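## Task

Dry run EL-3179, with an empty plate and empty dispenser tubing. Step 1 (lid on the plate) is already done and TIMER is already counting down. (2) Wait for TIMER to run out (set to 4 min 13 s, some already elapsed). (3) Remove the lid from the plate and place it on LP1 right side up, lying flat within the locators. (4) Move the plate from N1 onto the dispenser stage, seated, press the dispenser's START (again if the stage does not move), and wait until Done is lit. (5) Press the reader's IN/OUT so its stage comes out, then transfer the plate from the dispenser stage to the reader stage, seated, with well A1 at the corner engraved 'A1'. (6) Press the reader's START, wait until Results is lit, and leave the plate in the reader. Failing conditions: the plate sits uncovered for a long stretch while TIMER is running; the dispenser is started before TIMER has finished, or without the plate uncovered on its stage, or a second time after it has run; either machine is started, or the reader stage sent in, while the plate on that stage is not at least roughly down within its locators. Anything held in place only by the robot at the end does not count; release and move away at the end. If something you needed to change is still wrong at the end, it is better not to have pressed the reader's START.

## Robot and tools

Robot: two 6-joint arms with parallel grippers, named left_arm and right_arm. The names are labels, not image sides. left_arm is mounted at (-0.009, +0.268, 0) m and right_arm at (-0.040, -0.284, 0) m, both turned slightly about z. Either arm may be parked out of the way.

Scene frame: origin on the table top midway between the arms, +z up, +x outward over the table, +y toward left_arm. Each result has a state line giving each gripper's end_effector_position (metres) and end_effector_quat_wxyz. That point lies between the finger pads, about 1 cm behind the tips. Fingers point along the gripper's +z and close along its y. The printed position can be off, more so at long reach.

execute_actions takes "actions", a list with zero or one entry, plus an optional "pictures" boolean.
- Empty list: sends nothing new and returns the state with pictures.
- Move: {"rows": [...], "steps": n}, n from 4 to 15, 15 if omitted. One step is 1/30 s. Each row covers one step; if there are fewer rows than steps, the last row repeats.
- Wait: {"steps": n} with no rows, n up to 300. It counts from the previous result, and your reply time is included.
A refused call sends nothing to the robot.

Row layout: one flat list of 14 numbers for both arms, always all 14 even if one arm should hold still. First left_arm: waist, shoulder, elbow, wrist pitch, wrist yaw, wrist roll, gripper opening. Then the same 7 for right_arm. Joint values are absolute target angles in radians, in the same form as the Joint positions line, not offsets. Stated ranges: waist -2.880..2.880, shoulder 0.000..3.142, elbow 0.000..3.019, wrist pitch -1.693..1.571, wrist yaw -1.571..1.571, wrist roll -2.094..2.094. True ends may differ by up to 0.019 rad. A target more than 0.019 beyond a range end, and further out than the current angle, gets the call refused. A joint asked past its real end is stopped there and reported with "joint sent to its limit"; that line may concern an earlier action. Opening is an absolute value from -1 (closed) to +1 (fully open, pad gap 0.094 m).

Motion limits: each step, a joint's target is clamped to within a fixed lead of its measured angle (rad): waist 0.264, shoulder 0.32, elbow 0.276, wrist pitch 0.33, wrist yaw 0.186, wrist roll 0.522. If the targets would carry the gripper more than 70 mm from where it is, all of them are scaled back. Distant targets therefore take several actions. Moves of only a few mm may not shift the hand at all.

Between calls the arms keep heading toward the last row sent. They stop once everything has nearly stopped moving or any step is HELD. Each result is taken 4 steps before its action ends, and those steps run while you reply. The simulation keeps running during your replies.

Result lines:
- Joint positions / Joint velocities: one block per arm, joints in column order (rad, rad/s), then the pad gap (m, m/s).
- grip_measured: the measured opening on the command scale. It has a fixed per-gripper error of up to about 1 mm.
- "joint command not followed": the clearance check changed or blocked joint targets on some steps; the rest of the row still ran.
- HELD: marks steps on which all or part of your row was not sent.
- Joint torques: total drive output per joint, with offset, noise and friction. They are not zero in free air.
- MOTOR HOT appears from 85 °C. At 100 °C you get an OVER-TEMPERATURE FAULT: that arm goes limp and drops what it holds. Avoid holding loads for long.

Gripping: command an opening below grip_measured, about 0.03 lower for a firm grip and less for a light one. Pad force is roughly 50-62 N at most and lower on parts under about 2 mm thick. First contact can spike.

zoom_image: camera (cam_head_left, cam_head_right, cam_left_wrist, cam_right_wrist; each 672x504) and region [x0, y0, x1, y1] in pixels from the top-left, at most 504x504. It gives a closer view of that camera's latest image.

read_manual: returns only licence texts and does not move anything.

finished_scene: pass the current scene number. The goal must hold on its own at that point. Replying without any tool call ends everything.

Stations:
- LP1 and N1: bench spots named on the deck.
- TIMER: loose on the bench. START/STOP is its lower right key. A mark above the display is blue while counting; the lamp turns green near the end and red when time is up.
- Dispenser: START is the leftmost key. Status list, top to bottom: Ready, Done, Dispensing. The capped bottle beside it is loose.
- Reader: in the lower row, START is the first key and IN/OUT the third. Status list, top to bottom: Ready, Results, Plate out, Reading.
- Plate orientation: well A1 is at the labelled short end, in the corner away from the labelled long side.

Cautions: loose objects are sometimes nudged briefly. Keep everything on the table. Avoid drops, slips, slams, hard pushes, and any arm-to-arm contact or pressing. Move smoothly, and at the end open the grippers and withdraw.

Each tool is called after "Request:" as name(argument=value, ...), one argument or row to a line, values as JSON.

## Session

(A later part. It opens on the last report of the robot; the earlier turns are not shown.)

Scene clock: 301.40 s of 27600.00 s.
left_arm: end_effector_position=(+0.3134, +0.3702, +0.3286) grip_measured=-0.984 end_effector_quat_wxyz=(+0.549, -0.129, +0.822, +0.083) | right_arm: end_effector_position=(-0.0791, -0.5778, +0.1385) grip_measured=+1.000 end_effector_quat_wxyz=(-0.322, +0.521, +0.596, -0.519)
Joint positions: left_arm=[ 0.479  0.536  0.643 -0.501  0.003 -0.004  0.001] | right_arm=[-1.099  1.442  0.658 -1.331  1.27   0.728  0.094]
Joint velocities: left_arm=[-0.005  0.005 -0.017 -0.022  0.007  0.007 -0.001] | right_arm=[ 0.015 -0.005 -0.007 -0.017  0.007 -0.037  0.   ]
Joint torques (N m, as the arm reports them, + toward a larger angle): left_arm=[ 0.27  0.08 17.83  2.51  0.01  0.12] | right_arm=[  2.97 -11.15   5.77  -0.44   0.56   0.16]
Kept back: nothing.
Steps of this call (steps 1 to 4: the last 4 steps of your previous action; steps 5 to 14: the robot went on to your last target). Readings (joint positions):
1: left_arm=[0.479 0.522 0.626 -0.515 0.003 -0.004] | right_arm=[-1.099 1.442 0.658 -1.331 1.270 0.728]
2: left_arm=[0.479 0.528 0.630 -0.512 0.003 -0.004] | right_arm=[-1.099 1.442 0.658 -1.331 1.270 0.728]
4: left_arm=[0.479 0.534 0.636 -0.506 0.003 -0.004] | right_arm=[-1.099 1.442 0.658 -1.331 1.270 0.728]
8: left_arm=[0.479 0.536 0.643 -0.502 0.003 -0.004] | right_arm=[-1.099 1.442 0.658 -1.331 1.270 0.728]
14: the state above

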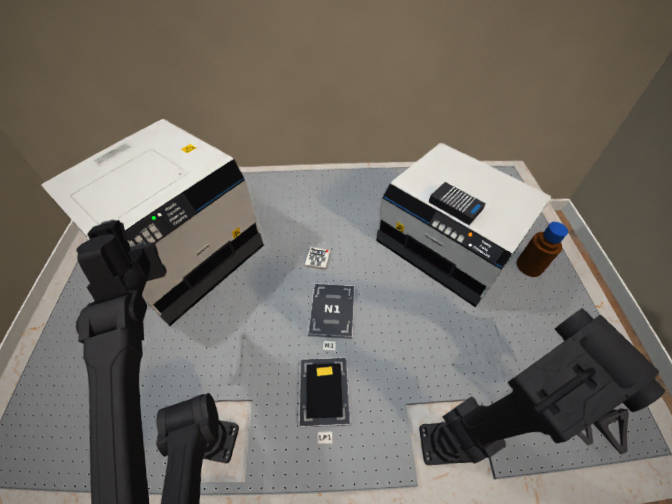

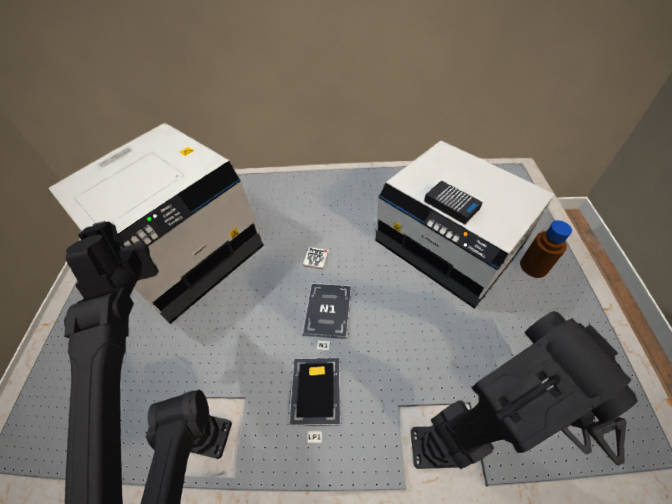

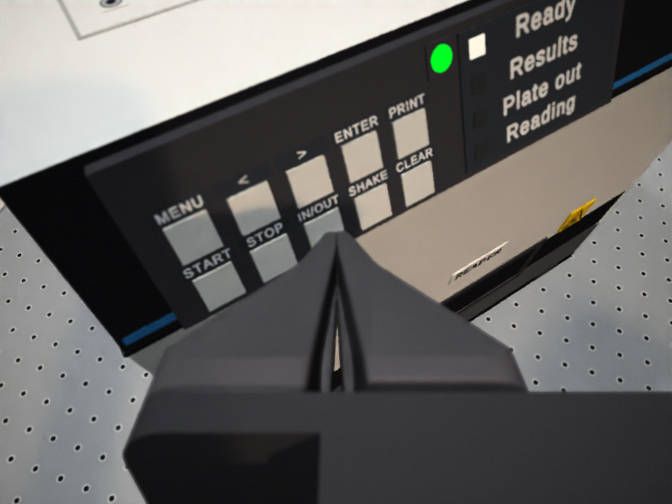

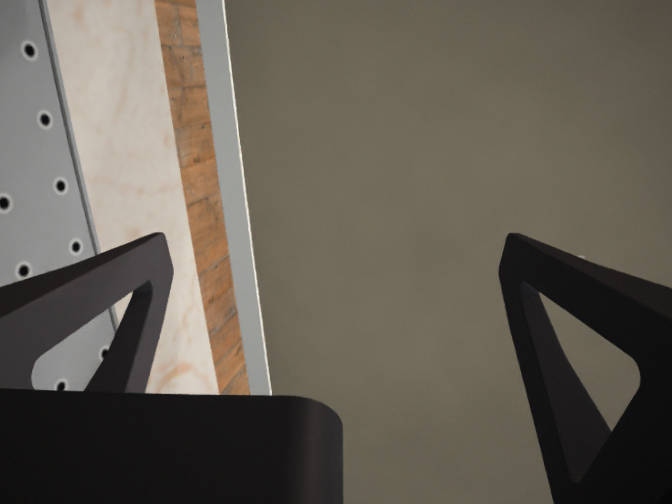

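Request:
execute_actions(
  actions=[
    {"rows":[[0.474,0.544,0.700,-0.478,0.005,0.005,-1,-1.1,1.43,0.65,-1.331,1.27,0.728,1],[0.476,0.545,0.690,-0.476,0.005,0.005,-1,-1.1,1.43,0.65,-1.331,1.27,0.728,1],[0.478,0.547,0.680,-0.474,0.005,0.005,-1,-1.1,1.43,0.65,-1.331,1.27,0.728,1],[0.479,0.549,0.670,-0.472,0.005,0.005,-1,-1.1,1.43,0.65,-1.331,1.27,0.728,1],[0.479,0.551,0.665,-0.470,0.005,0.005,-1,-1.1,1.43,0.65,-1.331,1.27,0.728,1],[0.479,0.553,0.665,-0.468,0.005,0.005,-1,-1.1,1.43,0.65,-1.331,1.27,0.728,1],[0.479,0.555,0.665,-0.466,0.005,0.005,-1,-1.1,1.43,0.65,-1.331,1.27,0.728,1],[0.479,0.557,0.665,-0.464,0.005,0.005,-1,-1.1,1.43,0.65,-1.331,1.27,0.728,1],[0.479,0.559,0.665,-0.462,0.005,0.005,-1,-1.1,1.43,0.65,-1.331,1.27,0.728,1],[0.479,0.561,0.665,-0.460,0.005,0.005,-1,-1.1,1.43,0.65,-1.331,1.27,0.728,1],[0.479,0.562,0.665,-0.460,0.005,0.005,-1,-1.1,1.43,0.65,-1.331,1.27,0.728,1]],"steps":12},
  ],
)

Request:
execute_actions(
  actions=[
    {"steps":12},
  ],
  pictures=true,
)

Scene clock: 302.23 s of 27600.00 s.
left_arm: end_effector_position=(+0.3152, +0.3708, +0.3299) grip_measured=-0.984 end_effector_quat_wxyz=(+0.552, -0.129, +0.820, +0.083) | right_arm: end_effector_position=(-0.0791, -0.5778, +0.1385) grip_measured=+1.000 end_effector_quat_wxyz=(-0.322, +0.521, +0.596, -0.519)
Joint positions: left_arm=[ 0.479  0.54   0.643 -0.49   0.003 -0.004  0.001] | right_arm=[-1.099  1.442  0.658 -1.331  1.27   0.728  0.094]
Joint velocities: left_arm=[-0.015  0.044 -0.007  0.046  0.022 -0.007  0.   ] | right_arm=[ 0.005 -0.005 -0.012 -0.012  0.066 -0.007  0.   ]
Joint torques (N m, as the arm reports them, + toward a larger angle): left_arm=[ 0.88  1.28 13.74  2.39  0.    0.11] | right_arm=[  2.98 -11.18   5.78  -0.47   0.56   0.16]
Steps of this call (steps 1 to 17: the robot went on to your last target; steps 18 to 25: the first 8 steps of this action). Readings (joint positions):
18: left_arm=[0.479 0.536 0.643 -0.501 0.003 -0.004] | right_arm=[-1.099 1.442 0.658 -1.331 1.270 0.728]
19: left_arm=[0.479 0.536 0.643 -0.501 0.003 -0.004] | right_arm=[-1.099 1.442 0.658 -1.331 1.270 0.728]
21: left_arm=[0.479 0.536 0.643 -0.498 0.003 -0.004] | right_arm=[-1.099 1.442 0.658 -1.331 1.270 0.728]
25: the state above

Scene clock: 302.63 s of 27600.00 s.
left_arm: end_effector_position=(+0.3182, +0.3717, +0.3275) grip_measured=-0.984 end_effector_quat_wxyz=(+0.550, -0.129, +0.821, +0.083) | right_arm: end_effector_position=(-0.0791, -0.5778, +0.1385) grip_measured=+1.000 end_effector_quat_wxyz=(-0.322, +0.521, +0.596, -0.519)
Joint positions: left_arm=[ 0.479  0.553  0.643 -0.483  0.003 -0.004  0.001] | right_arm=[-1.099  1.442  0.658 -1.331  1.27   0.728  0.094]
Joint velocities: left_arm=[-0.005 -0.005 -0.002 -0.007 -0.007 -0.066 -0.001] | right_arm=[-0.024 -0.015 -0.012  0.012 -0.022 -0.022  0.   ]
Joint torques (N m, as the arm reports them, + toward a larger angle): left_arm=[ 0.85  0.41 13.85  2.49 -0.02  0.11] | right_arm=[  2.95 -11.13   5.77  -0.44   0.56   0.16]
Kept back: nothing.
Steps of this call (steps 1 to 4: the last 4 steps of your previous action; steps 5 to 12: the robot went on to your last target). Readings (joint positions):
1: left_arm=[0.479 0.542 0.643 -0.488 0.003 -0.004] | right_arm=[-1.099 1.442 0.658 -1.331 1.270 0.728]
2: left_arm=[0.479 0.544 0.643 -0.486 0.003 -0.004] | right_arm=[-1.099 1.442 0.658 -1.331 1.270 0.728]
4: left_arm=[0.479 0.549 0.643 -0.484 0.003 -0.004] | right_arm=[-1.099 1.442 0.658 -1.331 1.270 0.728]
8: left_arm=[0.479 0.553 0.643 -0.483 0.003 -0.004] | right_arm=[-1.099 1.442 0.658 -1.331 1.270 0.728]
12: the state above

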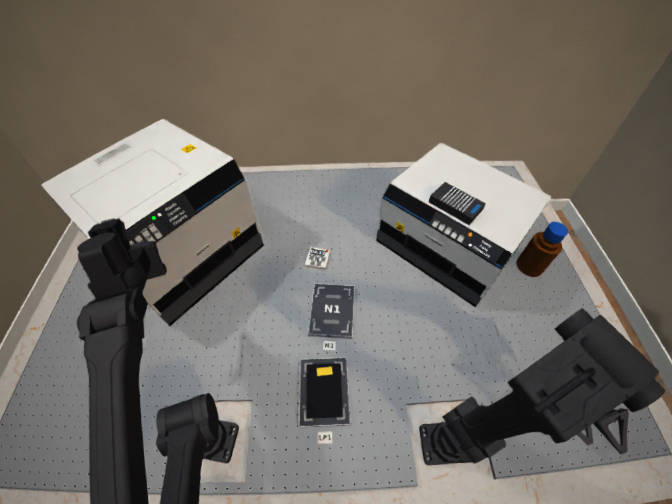

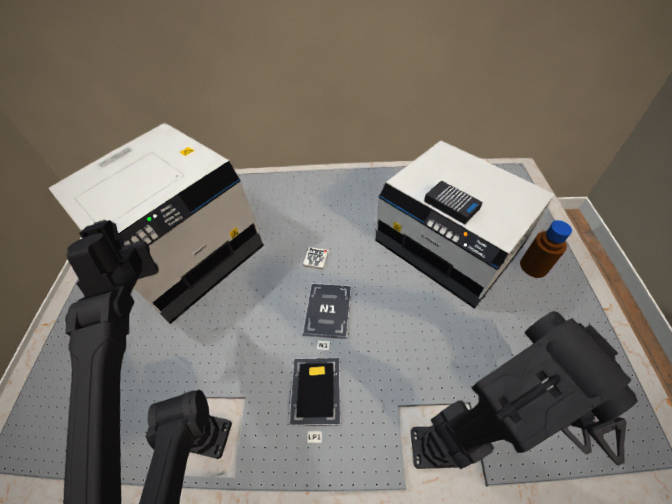

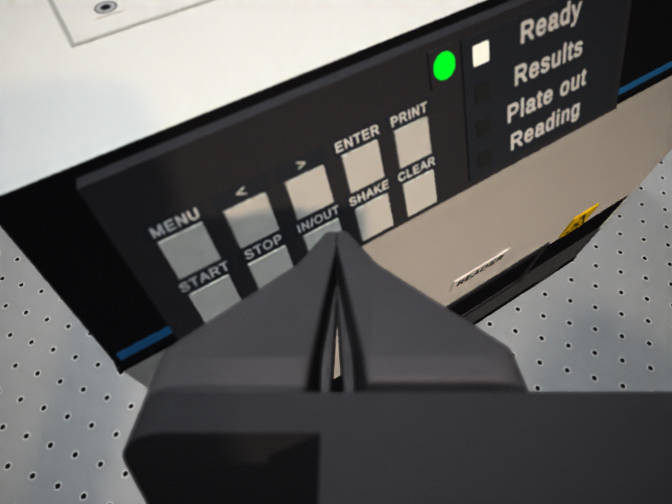

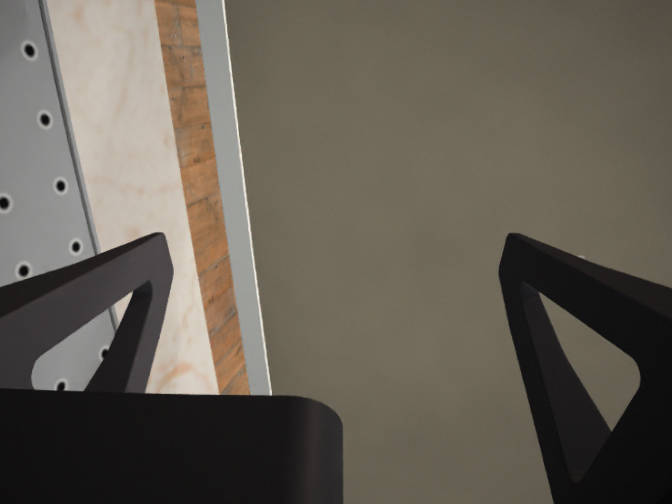

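Request:
execute_actions(
  actions=[
    {"steps":150},
  ],
  pictures=true,
)

Scene clock: 307.63 s of 27600.00 s.
left_arm: end_effector_position=(+0.3182, +0.3717, +0.3275) grip_measured=-0.984 end_effector_quat_wxyz=(+0.550, -0.129, +0.821, +0.083) | right_arm: end_effector_position=(-0.0791, -0.5778, +0.1385) grip_measured=+1.000 end_effector_quat_wxyz=(-0.322, +0.521, +0.596, -0.519)
Joint positions: left_arm=[ 0.479  0.553  0.643 -0.483  0.003 -0.004  0.001] | right_arm=[-1.099  1.442  0.658 -1.331  1.27   0.728  0.094]
Joint velocities: left_arm=[-0.005  0.005 -0.012 -0.012 -0.095 -0.051 -0.002] | right_arm=[ 0.015 -0.015  0.002  0.012  0.037 -0.037  0.   ]
Joint torques (N m, as the arm reports them, + toward a larger angle): left_arm=[ 0.82  0.65 13.79  2.49  0.    0.11] | right_arm=[  3.01 -11.16   5.79  -0.46   0.55   0.16]
Kept back: nothing.
Steps of this call (steps 1 to 30: the robot went on to your last target; steps 31 to 150: nothing new was sent). Readings (joint positions):
1: left_arm=[0.479 0.553 0.643 -0.483 0.003 -0.004] | right_arm=[-1.099 1.442 0.658 -1.331 1.270 0.728]
2: left_arm=[0.479 0.553 0.643 -0.483 0.003 -0.004] | right_arm=[-1.099 1.442 0.658 -1.331 1.270 0.728]
4: left_arm=[0.479 0.553 0.643 -0.483 0.003 -0.004] | right_arm=[-1.099 1.442 0.658 -1.331 1.270 0.728]
8: left_arm=[0.479 0.553 0.643 -0.483 0.003 -0.004] | right_arm=[-1.099 1.442 0.658 -1.331 1.270 0.728]
150: the state above
All arms were judged still, so your last target was given up. Only a new action makes them travel on or press farther. Fingers that are still opening or closing keep moving.

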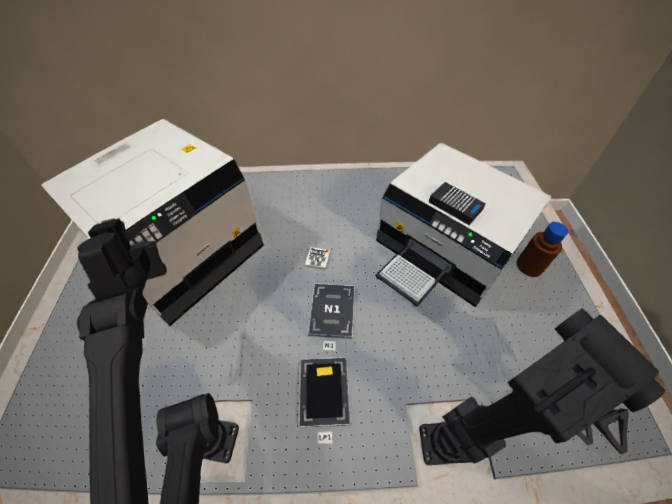

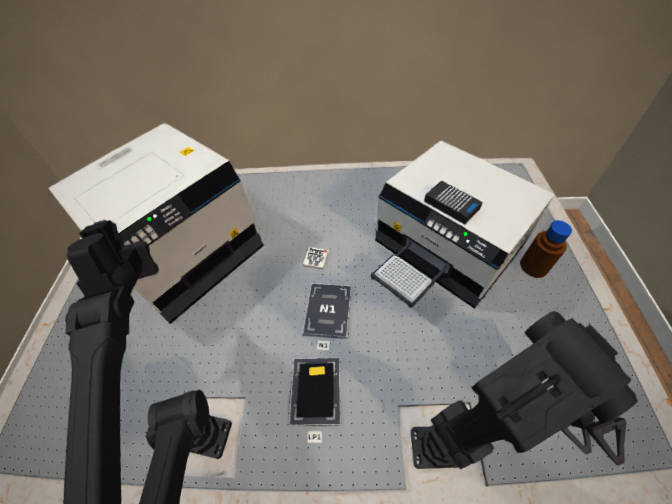

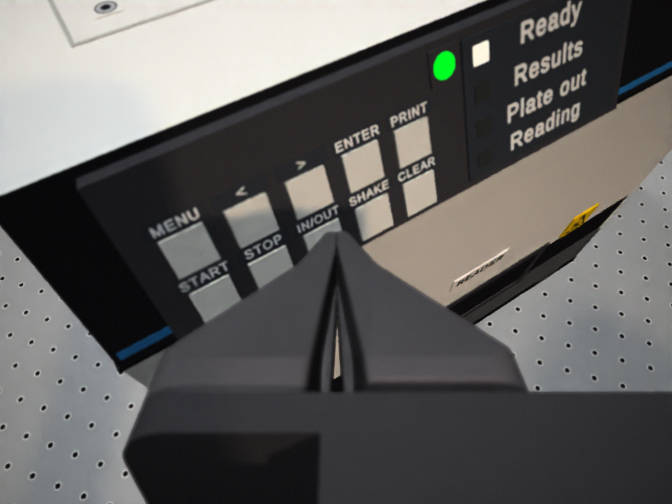

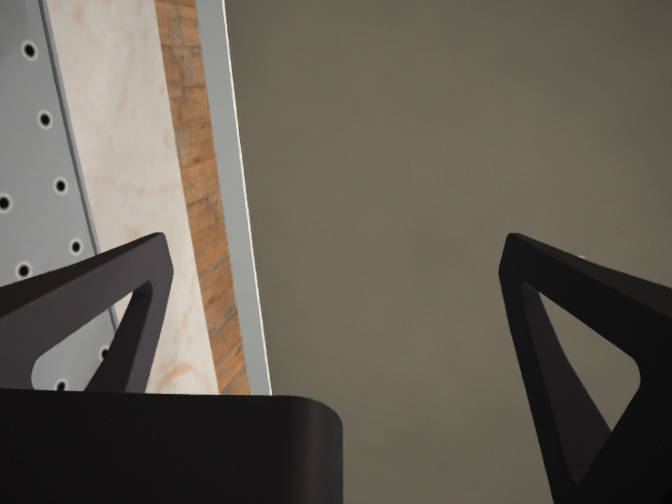

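Request:
zoom_image(
  camera="cam_head_left",
  region=[370, 200, 520, 310],
)

Request:
execute_actions(
  actions=[
    {"rows":[[0.479,0.563,0.665,-0.458,0.005,0.005,-1,-1.1,1.43,0.65,-1.331,1.27,0.728,1],[0.479,0.565,0.665,-0.456,0.005,0.005,-1,-1.1,1.43,0.65,-1.331,1.27,0.728,1],[0.479,0.567,0.665,-0.454,0.005,0.005,-1,-1.1,1.43,0.65,-1.331,1.27,0.728,1],[0.479,0.5695,0.665,-0.453,0.005,0.005,-1,-1.1,1.43,0.65,-1.331,1.27,0.728,1],[0.479,0.572,0.665,-0.453,0.005,0.005,-1,-1.1,1.43,0.65,-1.331,1.27,0.728,1],[0.479,0.5745,0.665,-0.456,0.005,0.005,-1,-1.1,1.43,0.65,-1.331,1.27,0.728,1],[0.479,0.577,0.665,-0.460,0.005,0.005,-1,-1.1,1.43,0.65,-1.331,1.27,0.728,1],[0.479,0.5795,0.665,-0.465,0.005,0.005,-1,-1.1,1.43,0.65,-1.331,1.27,0.728,1],[0.479,0.582,0.665,-0.468,0.005,0.005,-1,-1.1,1.43,0.65,-1.331,1.27,0.728,1],[0.479,0.5845,0.665,-0.468,0.005,0.005,-1,-1.1,1.43,0.65,-1.331,1.27,0.728,1],[0.479,0.587,0.665,-0.468,0.005,0.005,-1,-1.1,1.43,0.65,-1.331,1.27,0.728,1],[0.479,0.5895,0.665,-0.468,0.005,0.005,-1,-1.1,1.43,0.65,-1.331,1.27,0.728,1],[0.479,0.592,0.665,-0.468,0.005,0.005,-1,-1.1,1.43,0.65,-1.331,1.27,0.728,1],[0.479,0.5945,0.665,-0.468,0.005,0.005,-1,-1.1,1.43,0.65,-1.331,1.27,0.728,1],[0.479,0.597,0.665,-0.468,0.005,0.005,-1,-1.1,1.43,0.65,-1.331,1.27,0.728,1]],"steps":15},
  ],
)

Request:
execute_actions(
  actions=[
    {"steps":12},
  ],
  pictures=true,
)

Region (370, 200, 520, 310) of cam_head_left's 672x504 image, scaled by 3.360, with more detail than that image has; it fills the top 370 rows of this view, and the rest is white.

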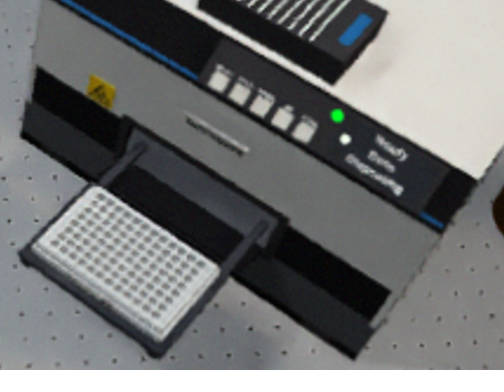

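Scene clock: 308.40 s of 27600.00 s.
left_arm: end_effector_position=(+0.3221, +0.3730, +0.3231) grip_measured=-0.984 end_effector_quat_wxyz=(+0.545, -0.129, +0.825, +0.082) | right_arm: end_effector_position=(-0.0791, -0.5778, +0.1385) grip_measured=+1.000 end_effector_quat_wxyz=(-0.322, +0.521, +0.596, -0.519)
Joint positions: left_arm=[ 0.479  0.57   0.643 -0.477  0.003 -0.004  0.001] | right_arm=[-1.099  1.442  0.658 -1.331  1.27   0.728  0.094]
Joint velocities: left_arm=[ 0.005  0.083 -0.007 -0.027  0.007 -0.007  0.001] | right_arm=[ 0.005 -0.005 -0.007 -0.017 -0.022 -0.022  0.   ]
Joint torques (N m, as the arm reports them, + toward a larger angle): left_arm=[ 1.04  0.07 13.88  1.96  0.    0.12] | right_arm=[  2.99 -11.15   5.78  -0.46   0.55   0.16]
Steps of this call (steps 1 to 12: nothing new was sent; steps 13 to 23: the first 11 steps of this action). Readings (joint positions):
13: left_arm=[0.479 0.553 0.643 -0.482 0.003 -0.004] | right_arm=[-1.099 1.442 0.658 -1.331 1.270 0.728]
14: left_arm=[0.479 0.553 0.643 -0.481 0.003 -0.004] | right_arm=[-1.099 1.442 0.658 -1.331 1.270 0.728]
16: left_arm=[0.479 0.554 0.643 -0.478 0.003 -0.004] | right_arm=[-1.099 1.442 0.658 -1.331 1.270 0.728]
20: left_arm=[0.479 0.561 0.643 -0.477 0.003 -0.004] | right_arm=[-1.099 1.442 0.658 -1.331 1.270 0.728]
23: the state above

Scene clock: 308.80 s of 27600.00 s.
left_arm: end_effector_position=(+0.3253, +0.3740, +0.3174) grip_measured=-0.984 end_effector_quat_wxyz=(+0.537, -0.130, +0.829, +0.081) | right_arm: end_effector_position=(-0.0791, -0.5778, +0.1385) grip_measured=+1.000 end_effector_quat_wxyz=(-0.322, +0.521, +0.596, -0.519)
Joint positions: left_arm=[ 0.479  0.588  0.643 -0.477  0.003 -0.004  0.001] | right_arm=[-1.099  1.442  0.658 -1.331  1.27   0.728  0.094]
Joint velocities: left_arm=[-0.005 -0.005 -0.002  0.002  0.007 -0.037 -0.   ] | right_arm=[-0.005 -0.005 -0.007  0.002  0.007 -0.007  0.   ]
Joint torques (N m, as the arm reports them, + toward a larger angle): left_arm=[ 0.8   0.09 13.71  1.97 -0.01  0.11] | right_arm=[  3.   -11.17   5.81  -0.44   0.56   0.16]
Kept back: nothing.
Steps of this call (steps 1 to 4: the last 4 steps of your previous action; steps 5 to 12: the robot went on to your last target). Readings (joint positions):
1: left_arm=[0.479 0.574 0.643 -0.477 0.003 -0.004] | right_arm=[-1.099 1.442 0.658 -1.331 1.270 0.728]
2: left_arm=[0.479 0.577 0.643 -0.477 0.003 -0.004] | right_arm=[-1.099 1.442 0.658 -1.331 1.270 0.728]
4: left_arm=[0.479 0.582 0.643 -0.477 0.003 -0.004] | right_arm=[-1.099 1.442 0.658 -1.331 1.270 0.728]
8: left_arm=[0.479 0.588 0.643 -0.477 0.003 -0.004] | right_arm=[-1.099 1.442 0.658 -1.331 1.270 0.728]
12: the state above

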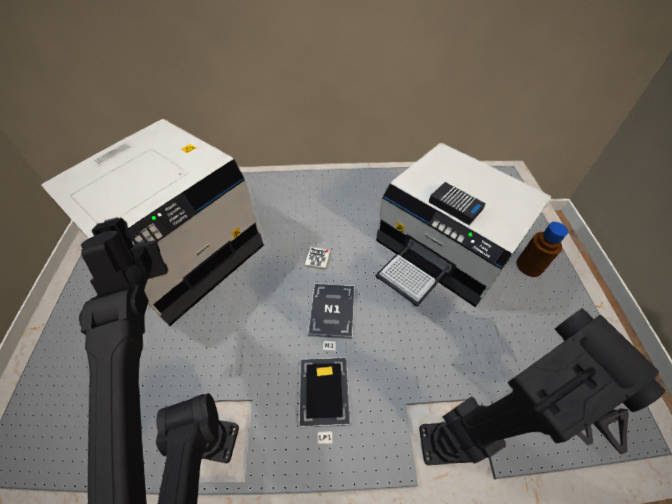

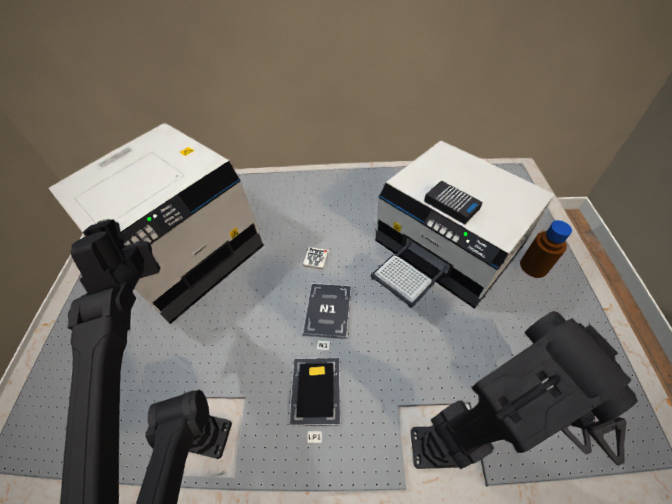

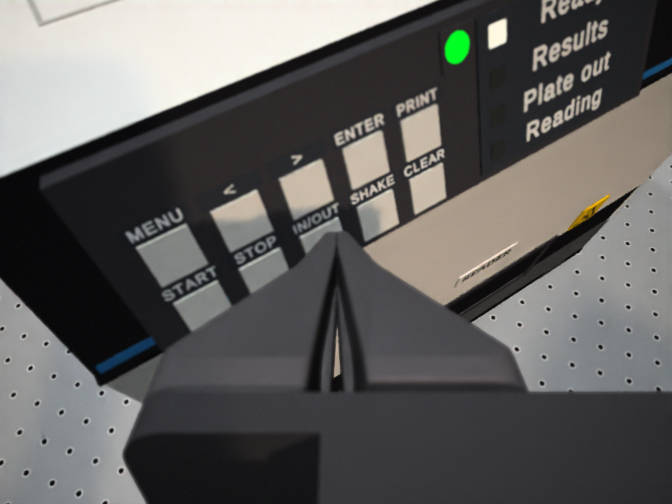

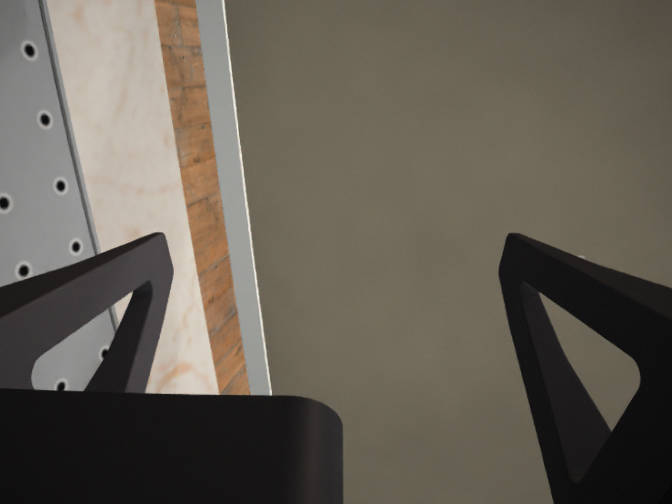

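Request:
execute_actions(
  actions=[
    {"rows":[[0.479,0.599,0.665,-0.468,0.005,0.005,-1,-1.1,1.43,0.65,-1.331,1.27,0.728,1],[0.479,0.601,0.665,-0.468,0.005,0.005,-1,-1.1,1.43,0.65,-1.331,1.27,0.728,1],[0.479,0.603,0.665,-0.468,0.005,0.005,-1,-1.1,1.43,0.65,-1.331,1.27,0.728,1],[0.479,0.605,0.665,-0.468,0.005,0.005,-1,-1.1,1.43,0.65,-1.331,1.27,0.728,1],[0.479,0.607,0.665,-0.468,0.005,0.005,-1,-1.1,1.43,0.65,-1.331,1.27,0.728,1],[0.479,0.609,0.665,-0.468,0.005,0.005,-1,-1.1,1.43,0.65,-1.331,1.27,0.728,1],[0.479,0.611,0.665,-0.468,0.005,0.005,-1,-1.1,1.43,0.65,-1.331,1.27,0.728,1],[0.479,0.613,0.665,-0.468,0.005,0.005,-1,-1.1,1.43,0.65,-1.331,1.27,0.728,1],[0.479,0.615,0.665,-0.468,0.005,0.005,-1,-1.1,1.43,0.65,-1.331,1.27,0.728,1],[0.479,0.617,0.665,-0.468,0.005,0.005,-1,-1.1,1.43,0.65,-1.331,1.27,0.728,1],[0.479,0.619,0.665,-0.468,0.005,0.005,-1,-1.1,1.43,0.65,-1.331,1.27,0.728,1],[0.479,0.621,0.665,-0.468,0.005,0.005,-1,-1.1,1.43,0.65,-1.331,1.27,0.728,1],[0.479,0.623,0.665,-0.468,0.005,0.005,-1,-1.1,1.43,0.65,-1.331,1.27,0.728,1],[0.479,0.625,0.665,-0.468,0.005,0.005,-1,-1.1,1.43,0.65,-1.331,1.27,0.728,1],[0.479,0.627,0.665,-0.468,0.005,0.005,-1,-1.1,1.43,0.65,-1.331,1.27,0.728,1]],"steps":15},
  ],
)

Request:
execute_actions(
  actions=[
    {"steps":10},
  ],
  pictures=true,
)

Scene clock: 309.77 s of 27600.00 s.
left_arm: end_effector_position=(+0.3262, +0.3740, +0.3159) grip_measured=-0.984 end_effector_quat_wxyz=(+0.536, -0.130, +0.831, +0.080) | right_arm: end_effector_position=(-0.0791, -0.5778, +0.1385) grip_measured=+1.000 end_effector_quat_wxyz=(-0.322, +0.521, +0.596, -0.519)
Joint positions: left_arm=[ 0.479  0.593  0.643 -0.477  0.004 -0.004  0.001] | right_arm=[-1.099  1.442  0.658 -1.331  1.27   0.728  0.094]
Joint velocities: left_arm=[-0.015 -0.005  0.007 -0.012  0.095 -0.037 -0.001] | right_arm=[-0.015 -0.005  0.002 -0.012  0.051  0.007  0.   ]
Joint torques (N m, as the arm reports them, + toward a larger angle): left_arm=[ 0.64  0.86 13.76  2.   -0.07  0.11] | right_arm=[  2.97 -11.14   5.78  -0.46   0.56   0.16]
Steps of this call (steps 1 to 18: the robot went on to your last target; steps 19 to 29: the first 11 steps of this action). Readings (joint positions):
19: left_arm=[0.479 0.588 0.643 -0.477 0.003 -0.004] | right_arm=[-1.099 1.442 0.658 -1.331 1.270 0.728]
20: left_arm=[0.479 0.588 0.643 -0.477 0.003 -0.004] | right_arm=[-1.099 1.442 0.658 -1.331 1.270 0.728]
22: left_arm=[0.479 0.589 0.643 -0.477 0.003 -0.004] | right_arm=[-1.099 1.442 0.658 -1.331 1.270 0.728]
26: left_arm=[0.479 0.592 0.643 -0.477 0.004 -0.004] | right_arm=[-1.099 1.442 0.658 -1.331 1.270 0.728]
29: the state above

Scene clock: 310.10 s of 27600.00 s.
left_arm: end_effector_position=(+0.3266, +0.3736, +0.3154) grip_measured=-0.984 end_effector_quat_wxyz=(+0.535, -0.129, +0.831, +0.079) | right_arm: end_effector_position=(-0.0791, -0.5778, +0.1385) grip_measured=+1.000 end_effector_quat_wxyz=(-0.322, +0.521, +0.596, -0.519)
Joint positions: left_arm=[ 0.479  0.594  0.643 -0.477  0.007 -0.004  0.001] | right_arm=[-1.099  1.442  0.658 -1.331  1.27   0.728  0.094]
Joint velocities: left_arm=[-0.015  0.015 -0.022 -0.007  0.022  0.007  0.   ] | right_arm=[-0.024  0.005 -0.012  0.007 -0.037  0.037  0.   ]
Joint torques (N m, as the arm reports them, + toward a larger angle): left_arm=[ 0.8   1.85 13.79  1.9  -0.18  0.12] | right_arm=[  3.02 -11.15   5.8   -0.45   0.56   0.16]
Kept back: nothing.
Steps of this call (steps 1 to 4: the last 4 steps of your previous action; steps 5 to 10: the robot went on to your last target). Readings (joint positions):
1: left_arm=[0.479 0.593 0.643 -0.477 0.005 -0.004] | right_arm=[-1.099 1.442 0.658 -1.331 1.270 0.728]
2: left_arm=[0.479 0.593 0.643 -0.477 0.006 -0.004] | right_arm=[-1.099 1.442 0.658 -1.331 1.270 0.728]
4: left_arm=[0.479 0.594 0.643 -0.477 0.007 -0.004] | right_arm=[-1.099 1.442 0.658 -1.331 1.270 0.728]
8: left_arm=[0.479 0.594 0.643 -0.477 0.007 -0.004] | right_arm=[-1.099 1.442 0.658 -1.331 1.270 0.728]
10: the state above

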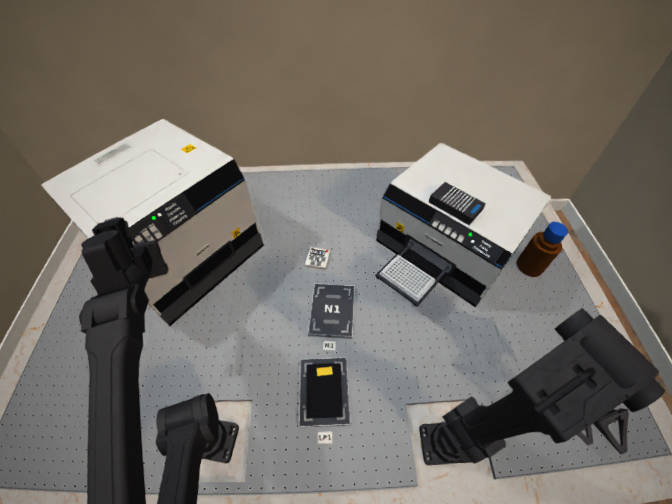

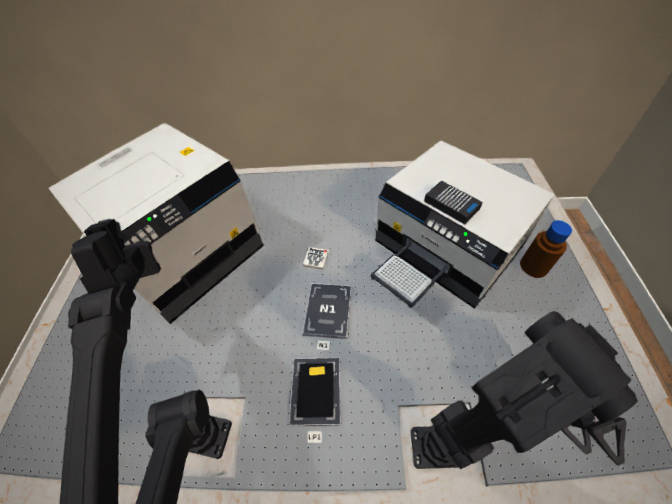

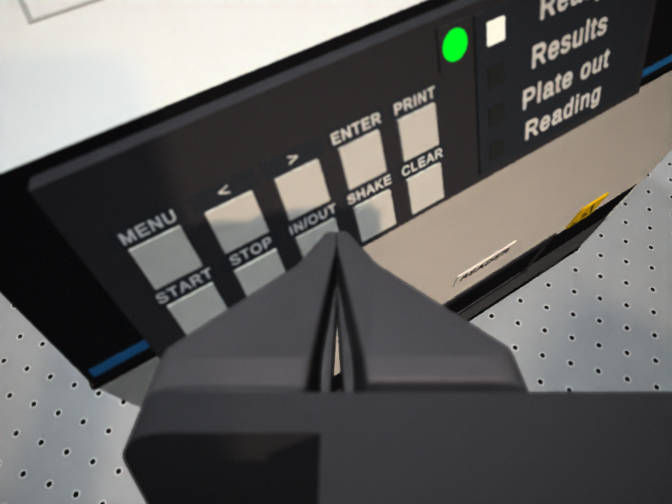

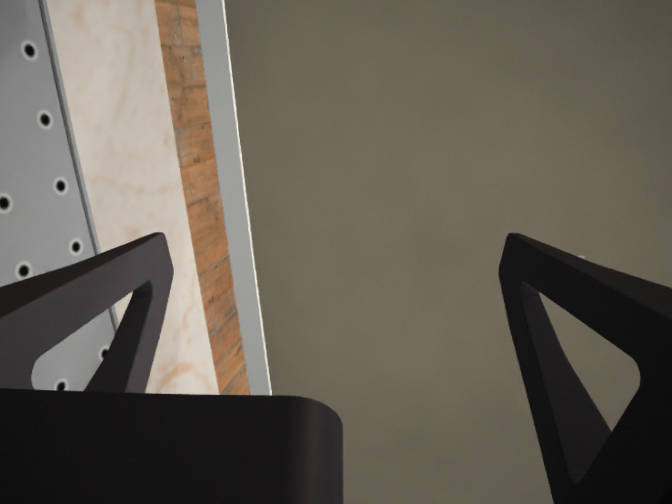

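Request:
execute_actions(
  actions=[
    {"rows":[[0.481,0.629,0.665,-0.470,0.002,0.005,-1,-1.1,1.43,0.65,-1.331,1.27,0.728,1],[0.483,0.631,0.665,-0.472,-0.001,0.005,-1,-1.1,1.43,0.65,-1.331,1.27,0.728,1],[0.485,0.633,0.665,-0.472,-0.004,0.005,-1,-1.1,1.43,0.65,-1.331,1.27,0.728,1],[0.487,0.635,0.665,-0.472,-0.006,0.005,-1,-1.1,1.43,0.65,-1.331,1.27,0.728,1],[0.488,0.637,0.665,-0.472,-0.008,0.005,-1,-1.1,1.43,0.65,-1.331,1.27,0.728,1],[0.488,0.639,0.665,-0.472,-0.008,0.005,-1,-1.1,1.43,0.65,-1.331,1.27,0.728,1],[0.488,0.641,0.665,-0.472,-0.008,0.005,-1,-1.1,1.43,0.65,-1.331,1.27,0.728,1],[0.488,0.643,0.665,-0.472,-0.008,0.005,-1,-1.1,1.43,0.65,-1.331,1.27,0.728,1],[0.488,0.645,0.665,-0.472,-0.008,0.005,-1,-1.1,1.43,0.65,-1.331,1.27,0.728,1]],"steps":10},
  ],
)

Request:
execute_actions(
  actions=[
    {"steps":10},
  ],
  pictures=true,
)

Scene clock: 310.53 s of 27600.00 s.
left_arm: end_effector_position=(+0.3267, +0.3738, +0.3151) grip_measured=-0.984 end_effector_quat_wxyz=(+0.535, -0.130, +0.831, +0.079) | right_arm: end_effector_position=(-0.0791, -0.5778, +0.1385) grip_measured=+1.000 end_effector_quat_wxyz=(-0.322, +0.521, +0.596, -0.519)
Joint positions: left_arm=[ 0.479  0.595  0.643 -0.477  0.006 -0.004  0.001] | right_arm=[-1.099  1.442  0.658 -1.331  1.27   0.728  0.094]
Joint velocities: left_arm=[-0.005 -0.015  0.007 -0.007  0.007  0.095  0.   ] | right_arm=[-0.015  0.005 -0.002 -0.017 -0.037 -0.022  0.   ]
Joint torques (N m, as the arm reports them, + toward a larger angle): left_arm=[ 1.62  2.73 13.81  1.77 -0.65  0.11] | right_arm=[  3.   -11.1    5.79  -0.46   0.56   0.16]
Steps of this call (steps 1 to 7: the robot went on to your last target; steps 8 to 13: the first 6 steps of this action). Readings (joint positions):
8: left_arm=[0.479 0.594 0.643 -0.477 0.007 -0.004] | right_arm=[-1.099 1.442 0.658 -1.331 1.270 0.728]
9: left_arm=[0.479 0.595 0.643 -0.477 0.007 -0.004] | right_arm=[-1.099 1.442 0.658 -1.331 1.270 0.728]
11: left_arm=[0.479 0.595 0.643 -0.477 0.007 -0.004] | right_arm=[-1.099 1.442 0.658 -1.331 1.270 0.728]
13: the state above

Scene clock: 310.87 s of 27600.00 s.
left_arm: end_effector_position=(+0.3268, +0.3738, +0.3150) grip_measured=-0.984 end_effector_quat_wxyz=(+0.535, -0.130, +0.831, +0.079) | right_arm: end_effector_position=(-0.0791, -0.5778, +0.1385) grip_measured=+1.000 end_effector_quat_wxyz=(-0.322, +0.521, +0.596, -0.519)
Joint positions: left_arm=[ 0.479  0.595  0.643 -0.477  0.006 -0.004  0.001] | right_arm=[-1.099  1.442  0.658 -1.331  1.27   0.728  0.094]
Joint velocities: left_arm=[ 0.005  0.005 -0.012  0.007  0.007 -0.051  0.001] | right_arm=[-0.005 -0.005  0.002  0.007  0.051  0.081  0.   ]
Joint torques (N m, as the arm reports them, + toward a larger angle): left_arm=[ 1.52  3.34 13.82  1.81 -0.64  0.11] | right_arm=[  2.98 -11.11   5.79  -0.44   0.56   0.16]
Kept back: nothing.
Steps of this call (steps 1 to 4: the last 4 steps of your previous action; steps 5 to 10: the robot went on to your last target). Readings (joint positions):
1: left_arm=[0.479 0.595 0.643 -0.477 0.006 -0.004] | right_arm=[-1.099 1.442 0.658 -1.331 1.270 0.728]
2: left_arm=[0.479 0.595 0.643 -0.477 0.006 -0.004] | right_arm=[-1.099 1.442 0.658 -1.331 1.270 0.728]
4: left_arm=[0.479 0.595 0.643 -0.477 0.006 -0.004] | right_arm=[-1.099 1.442 0.658 -1.331 1.270 0.728]
8: left_arm=[0.479 0.595 0.643 -0.477 0.006 -0.004] | right_arm=[-1.099 1.442 0.658 -1.331 1.270 0.728]
10: the state above

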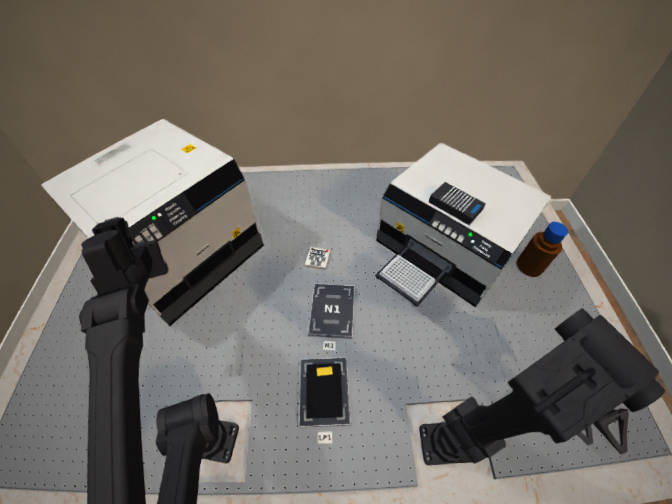

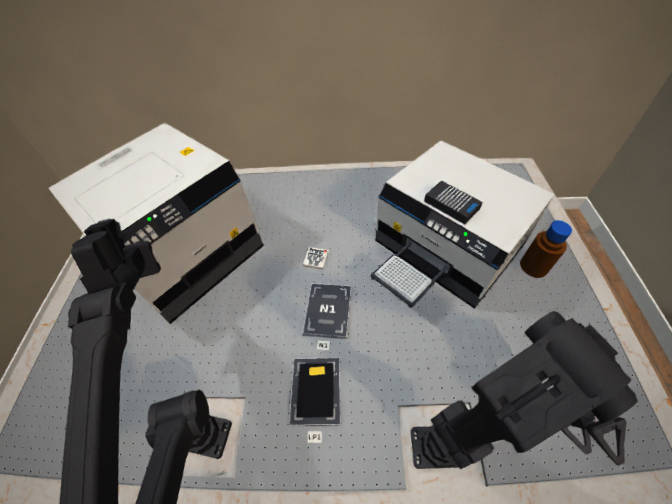

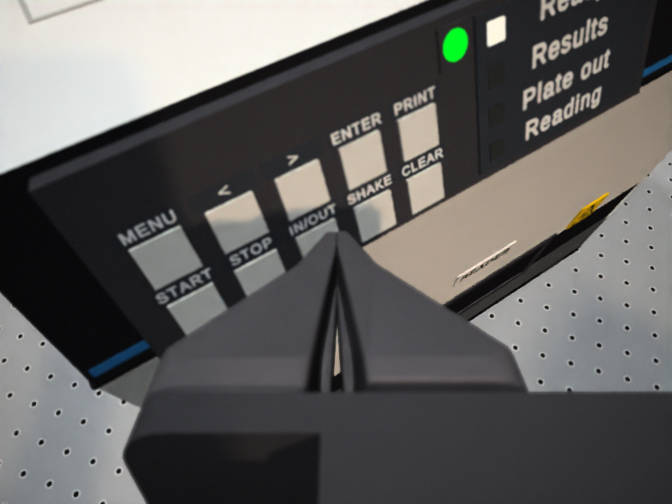

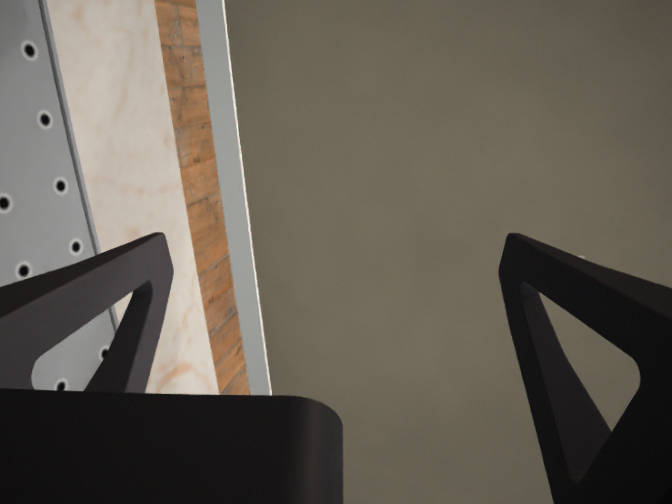

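Request:
execute_actions(
  actions=[
    {"rows":[[0.485,0.630,0.665,-0.472,-0.004,0.005,-1,-1.1,1.43,0.65,-1.331,1.27,0.728,1],[0.482,0.612,0.665,-0.472,0.0,0.005,-1,-1.1,1.43,0.65,-1.331,1.27,0.728,1],[0.480,0.596,0.665,-0.472,0.003,0.005,-1,-1.1,1.43,0.65,-1.331,1.27,0.728,1],[0.479,0.584,0.665,-0.470,0.003,0.005,-1,-1.1,1.43,0.65,-1.331,1.27,0.728,1],[0.479,0.576,0.665,-0.466,0.003,0.005,-1,-1.1,1.43,0.65,-1.331,1.27,0.728,1],[0.479,0.571,0.665,-0.462,0.003,0.005,-1,-1.1,1.43,0.65,-1.331,1.27,0.728,1],[0.479,0.568,0.665,-0.458,0.003,0.005,-1,-1.1,1.43,0.65,-1.331,1.27,0.728,1],[0.479,0.566,0.665,-0.454,0.003,0.005,-1,-1.1,1.43,0.65,-1.331,1.27,0.728,1],[0.479,0.565,0.665,-0.450,0.003,0.005,-1,-1.1,1.43,0.65,-1.331,1.27,0.728,1],[0.479,0.565,0.665,-0.446,0.003,0.005,-1,-1.1,1.43,0.65,-1.331,1.27,0.728,1],[0.479,0.565,0.665,-0.442,0.003,0.005,-1,-1.1,1.43,0.65,-1.331,1.27,0.728,1],[0.479,0.565,0.665,-0.438,0.003,0.005,-1,-1.1,1.43,0.65,-1.331,1.27,0.728,1],[0.479,0.565,0.665,-0.435,0.003,0.005,-1,-1.1,1.43,0.65,-1.331,1.27,0.728,1],[0.479,0.565,0.665,-0.433,0.003,0.005,-1,-1.1,1.43,0.65,-1.331,1.27,0.728,1]],"steps":14},
  ],
)

Request:
execute_actions(
  actions=[
    {"steps":10},
  ],
  pictures=true,
)

Scene clock: 311.70 s of 27600.00 s.
left_arm: end_effector_position=(+0.3244, +0.3731, +0.3205) grip_measured=-0.984 end_effector_quat_wxyz=(+0.542, -0.129, +0.827, +0.080) | right_arm: end_effector_position=(-0.0791, -0.5778, +0.1385) grip_measured=+1.000 end_effector_quat_wxyz=(-0.322, +0.521, +0.596, -0.519)
Joint positions: left_arm=[ 0.479  0.58   0.643 -0.474  0.006 -0.004  0.001] | right_arm=[-1.099  1.442  0.658 -1.331  1.27   0.728  0.094]
Joint velocities: left_arm=[-0.034 -0.063 -0.022  0.056 -0.007  0.022 -0.   ] | right_arm=[-0.005 -0.005  0.002  0.002 -0.007  0.007  0.   ]
Joint torques (N m, as the arm reports them, + toward a larger angle): left_arm=[ 0.87 -1.07 13.83  2.37 -0.2   0.11] | right_arm=[  2.95 -11.08   5.79  -0.45   0.55   0.16]
Steps of this call (steps 1 to 15: the robot went on to your last target; steps 16 to 25: the first 10 steps of this action). Readings (joint positions):
16: left_arm=[0.479 0.595 0.643 -0.477 0.006 -0.004] | right_arm=[-1.099 1.442 0.658 -1.331 1.270 0.728]
17: left_arm=[0.479 0.595 0.643 -0.477 0.007 -0.004] | right_arm=[-1.099 1.442 0.658 -1.331 1.270 0.728]
19: left_arm=[0.479 0.592 0.643 -0.477 0.007 -0.004] | right_arm=[-1.099 1.442 0.658 -1.331 1.270 0.728]
23: left_arm=[0.479 0.585 0.643 -0.477 0.006 -0.004] | right_arm=[-1.099 1.442 0.658 -1.331 1.270 0.728]
25: the state above

Scene clock: 312.03 s of 27600.00 s.
left_arm: end_effector_position=(+0.3250, +0.3733, +0.3264) grip_measured=-0.984 end_effector_quat_wxyz=(+0.552, -0.128, +0.820, +0.082) | right_arm: end_effector_position=(-0.0791, -0.5778, +0.1385) grip_measured=+1.000 end_effector_quat_wxyz=(-0.322, +0.521, +0.596, -0.519)
Joint positions: left_arm=[ 0.479  0.575  0.643 -0.456  0.006 -0.004  0.001] | right_arm=[-1.099  1.442  0.658 -1.331  1.27   0.728  0.094]
Joint velocities: left_arm=[-0.015 -0.005 -0.017  0.007 -0.125 -0.022 -0.   ] | right_arm=[ 0.005  0.005  0.012  0.002 -0.007  0.037  0.   ]
Joint torques (N m, as the arm reports them, + toward a larger angle): left_arm=[ 0.93 -1.07 13.77  2.45 -0.21  0.12] | right_arm=[  2.97 -11.14   5.79  -0.45   0.55   0.16]
Kept back: nothing.
Steps of this call (steps 1 to 4: the last 4 steps of your previous action; steps 5 to 10: the robot went on to your last target). Readings (joint positions):
1: left_arm=[0.479 0.578 0.643 -0.471 0.006 -0.004] | right_arm=[-1.099 1.442 0.658 -1.331 1.270 0.728]
2: left_arm=[0.479 0.577 0.643 -0.467 0.006 -0.004] | right_arm=[-1.099 1.442 0.658 -1.331 1.270 0.728]
4: left_arm=[0.479 0.575 0.643 -0.460 0.006 -0.004] | right_arm=[-1.099 1.442 0.658 -1.331 1.270 0.728]
8: left_arm=[0.479 0.575 0.643 -0.456 0.006 -0.004] | right_arm=[-1.099 1.442 0.658 -1.331 1.270 0.728]
10: the state above

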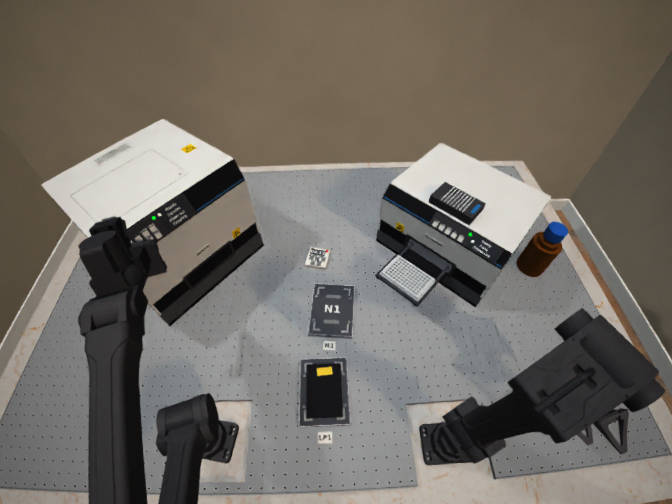

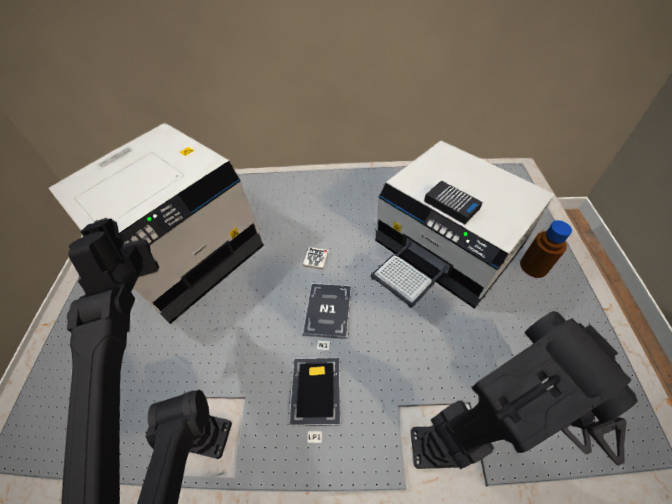

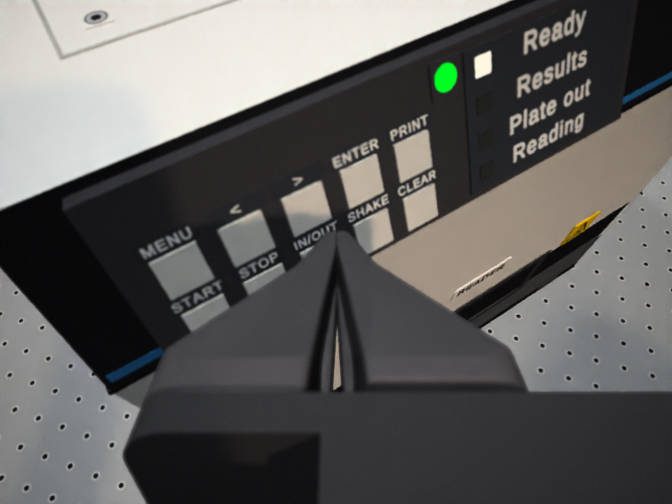

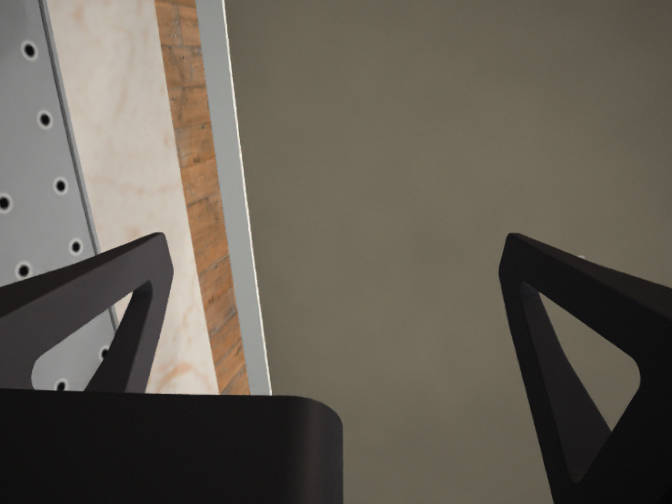

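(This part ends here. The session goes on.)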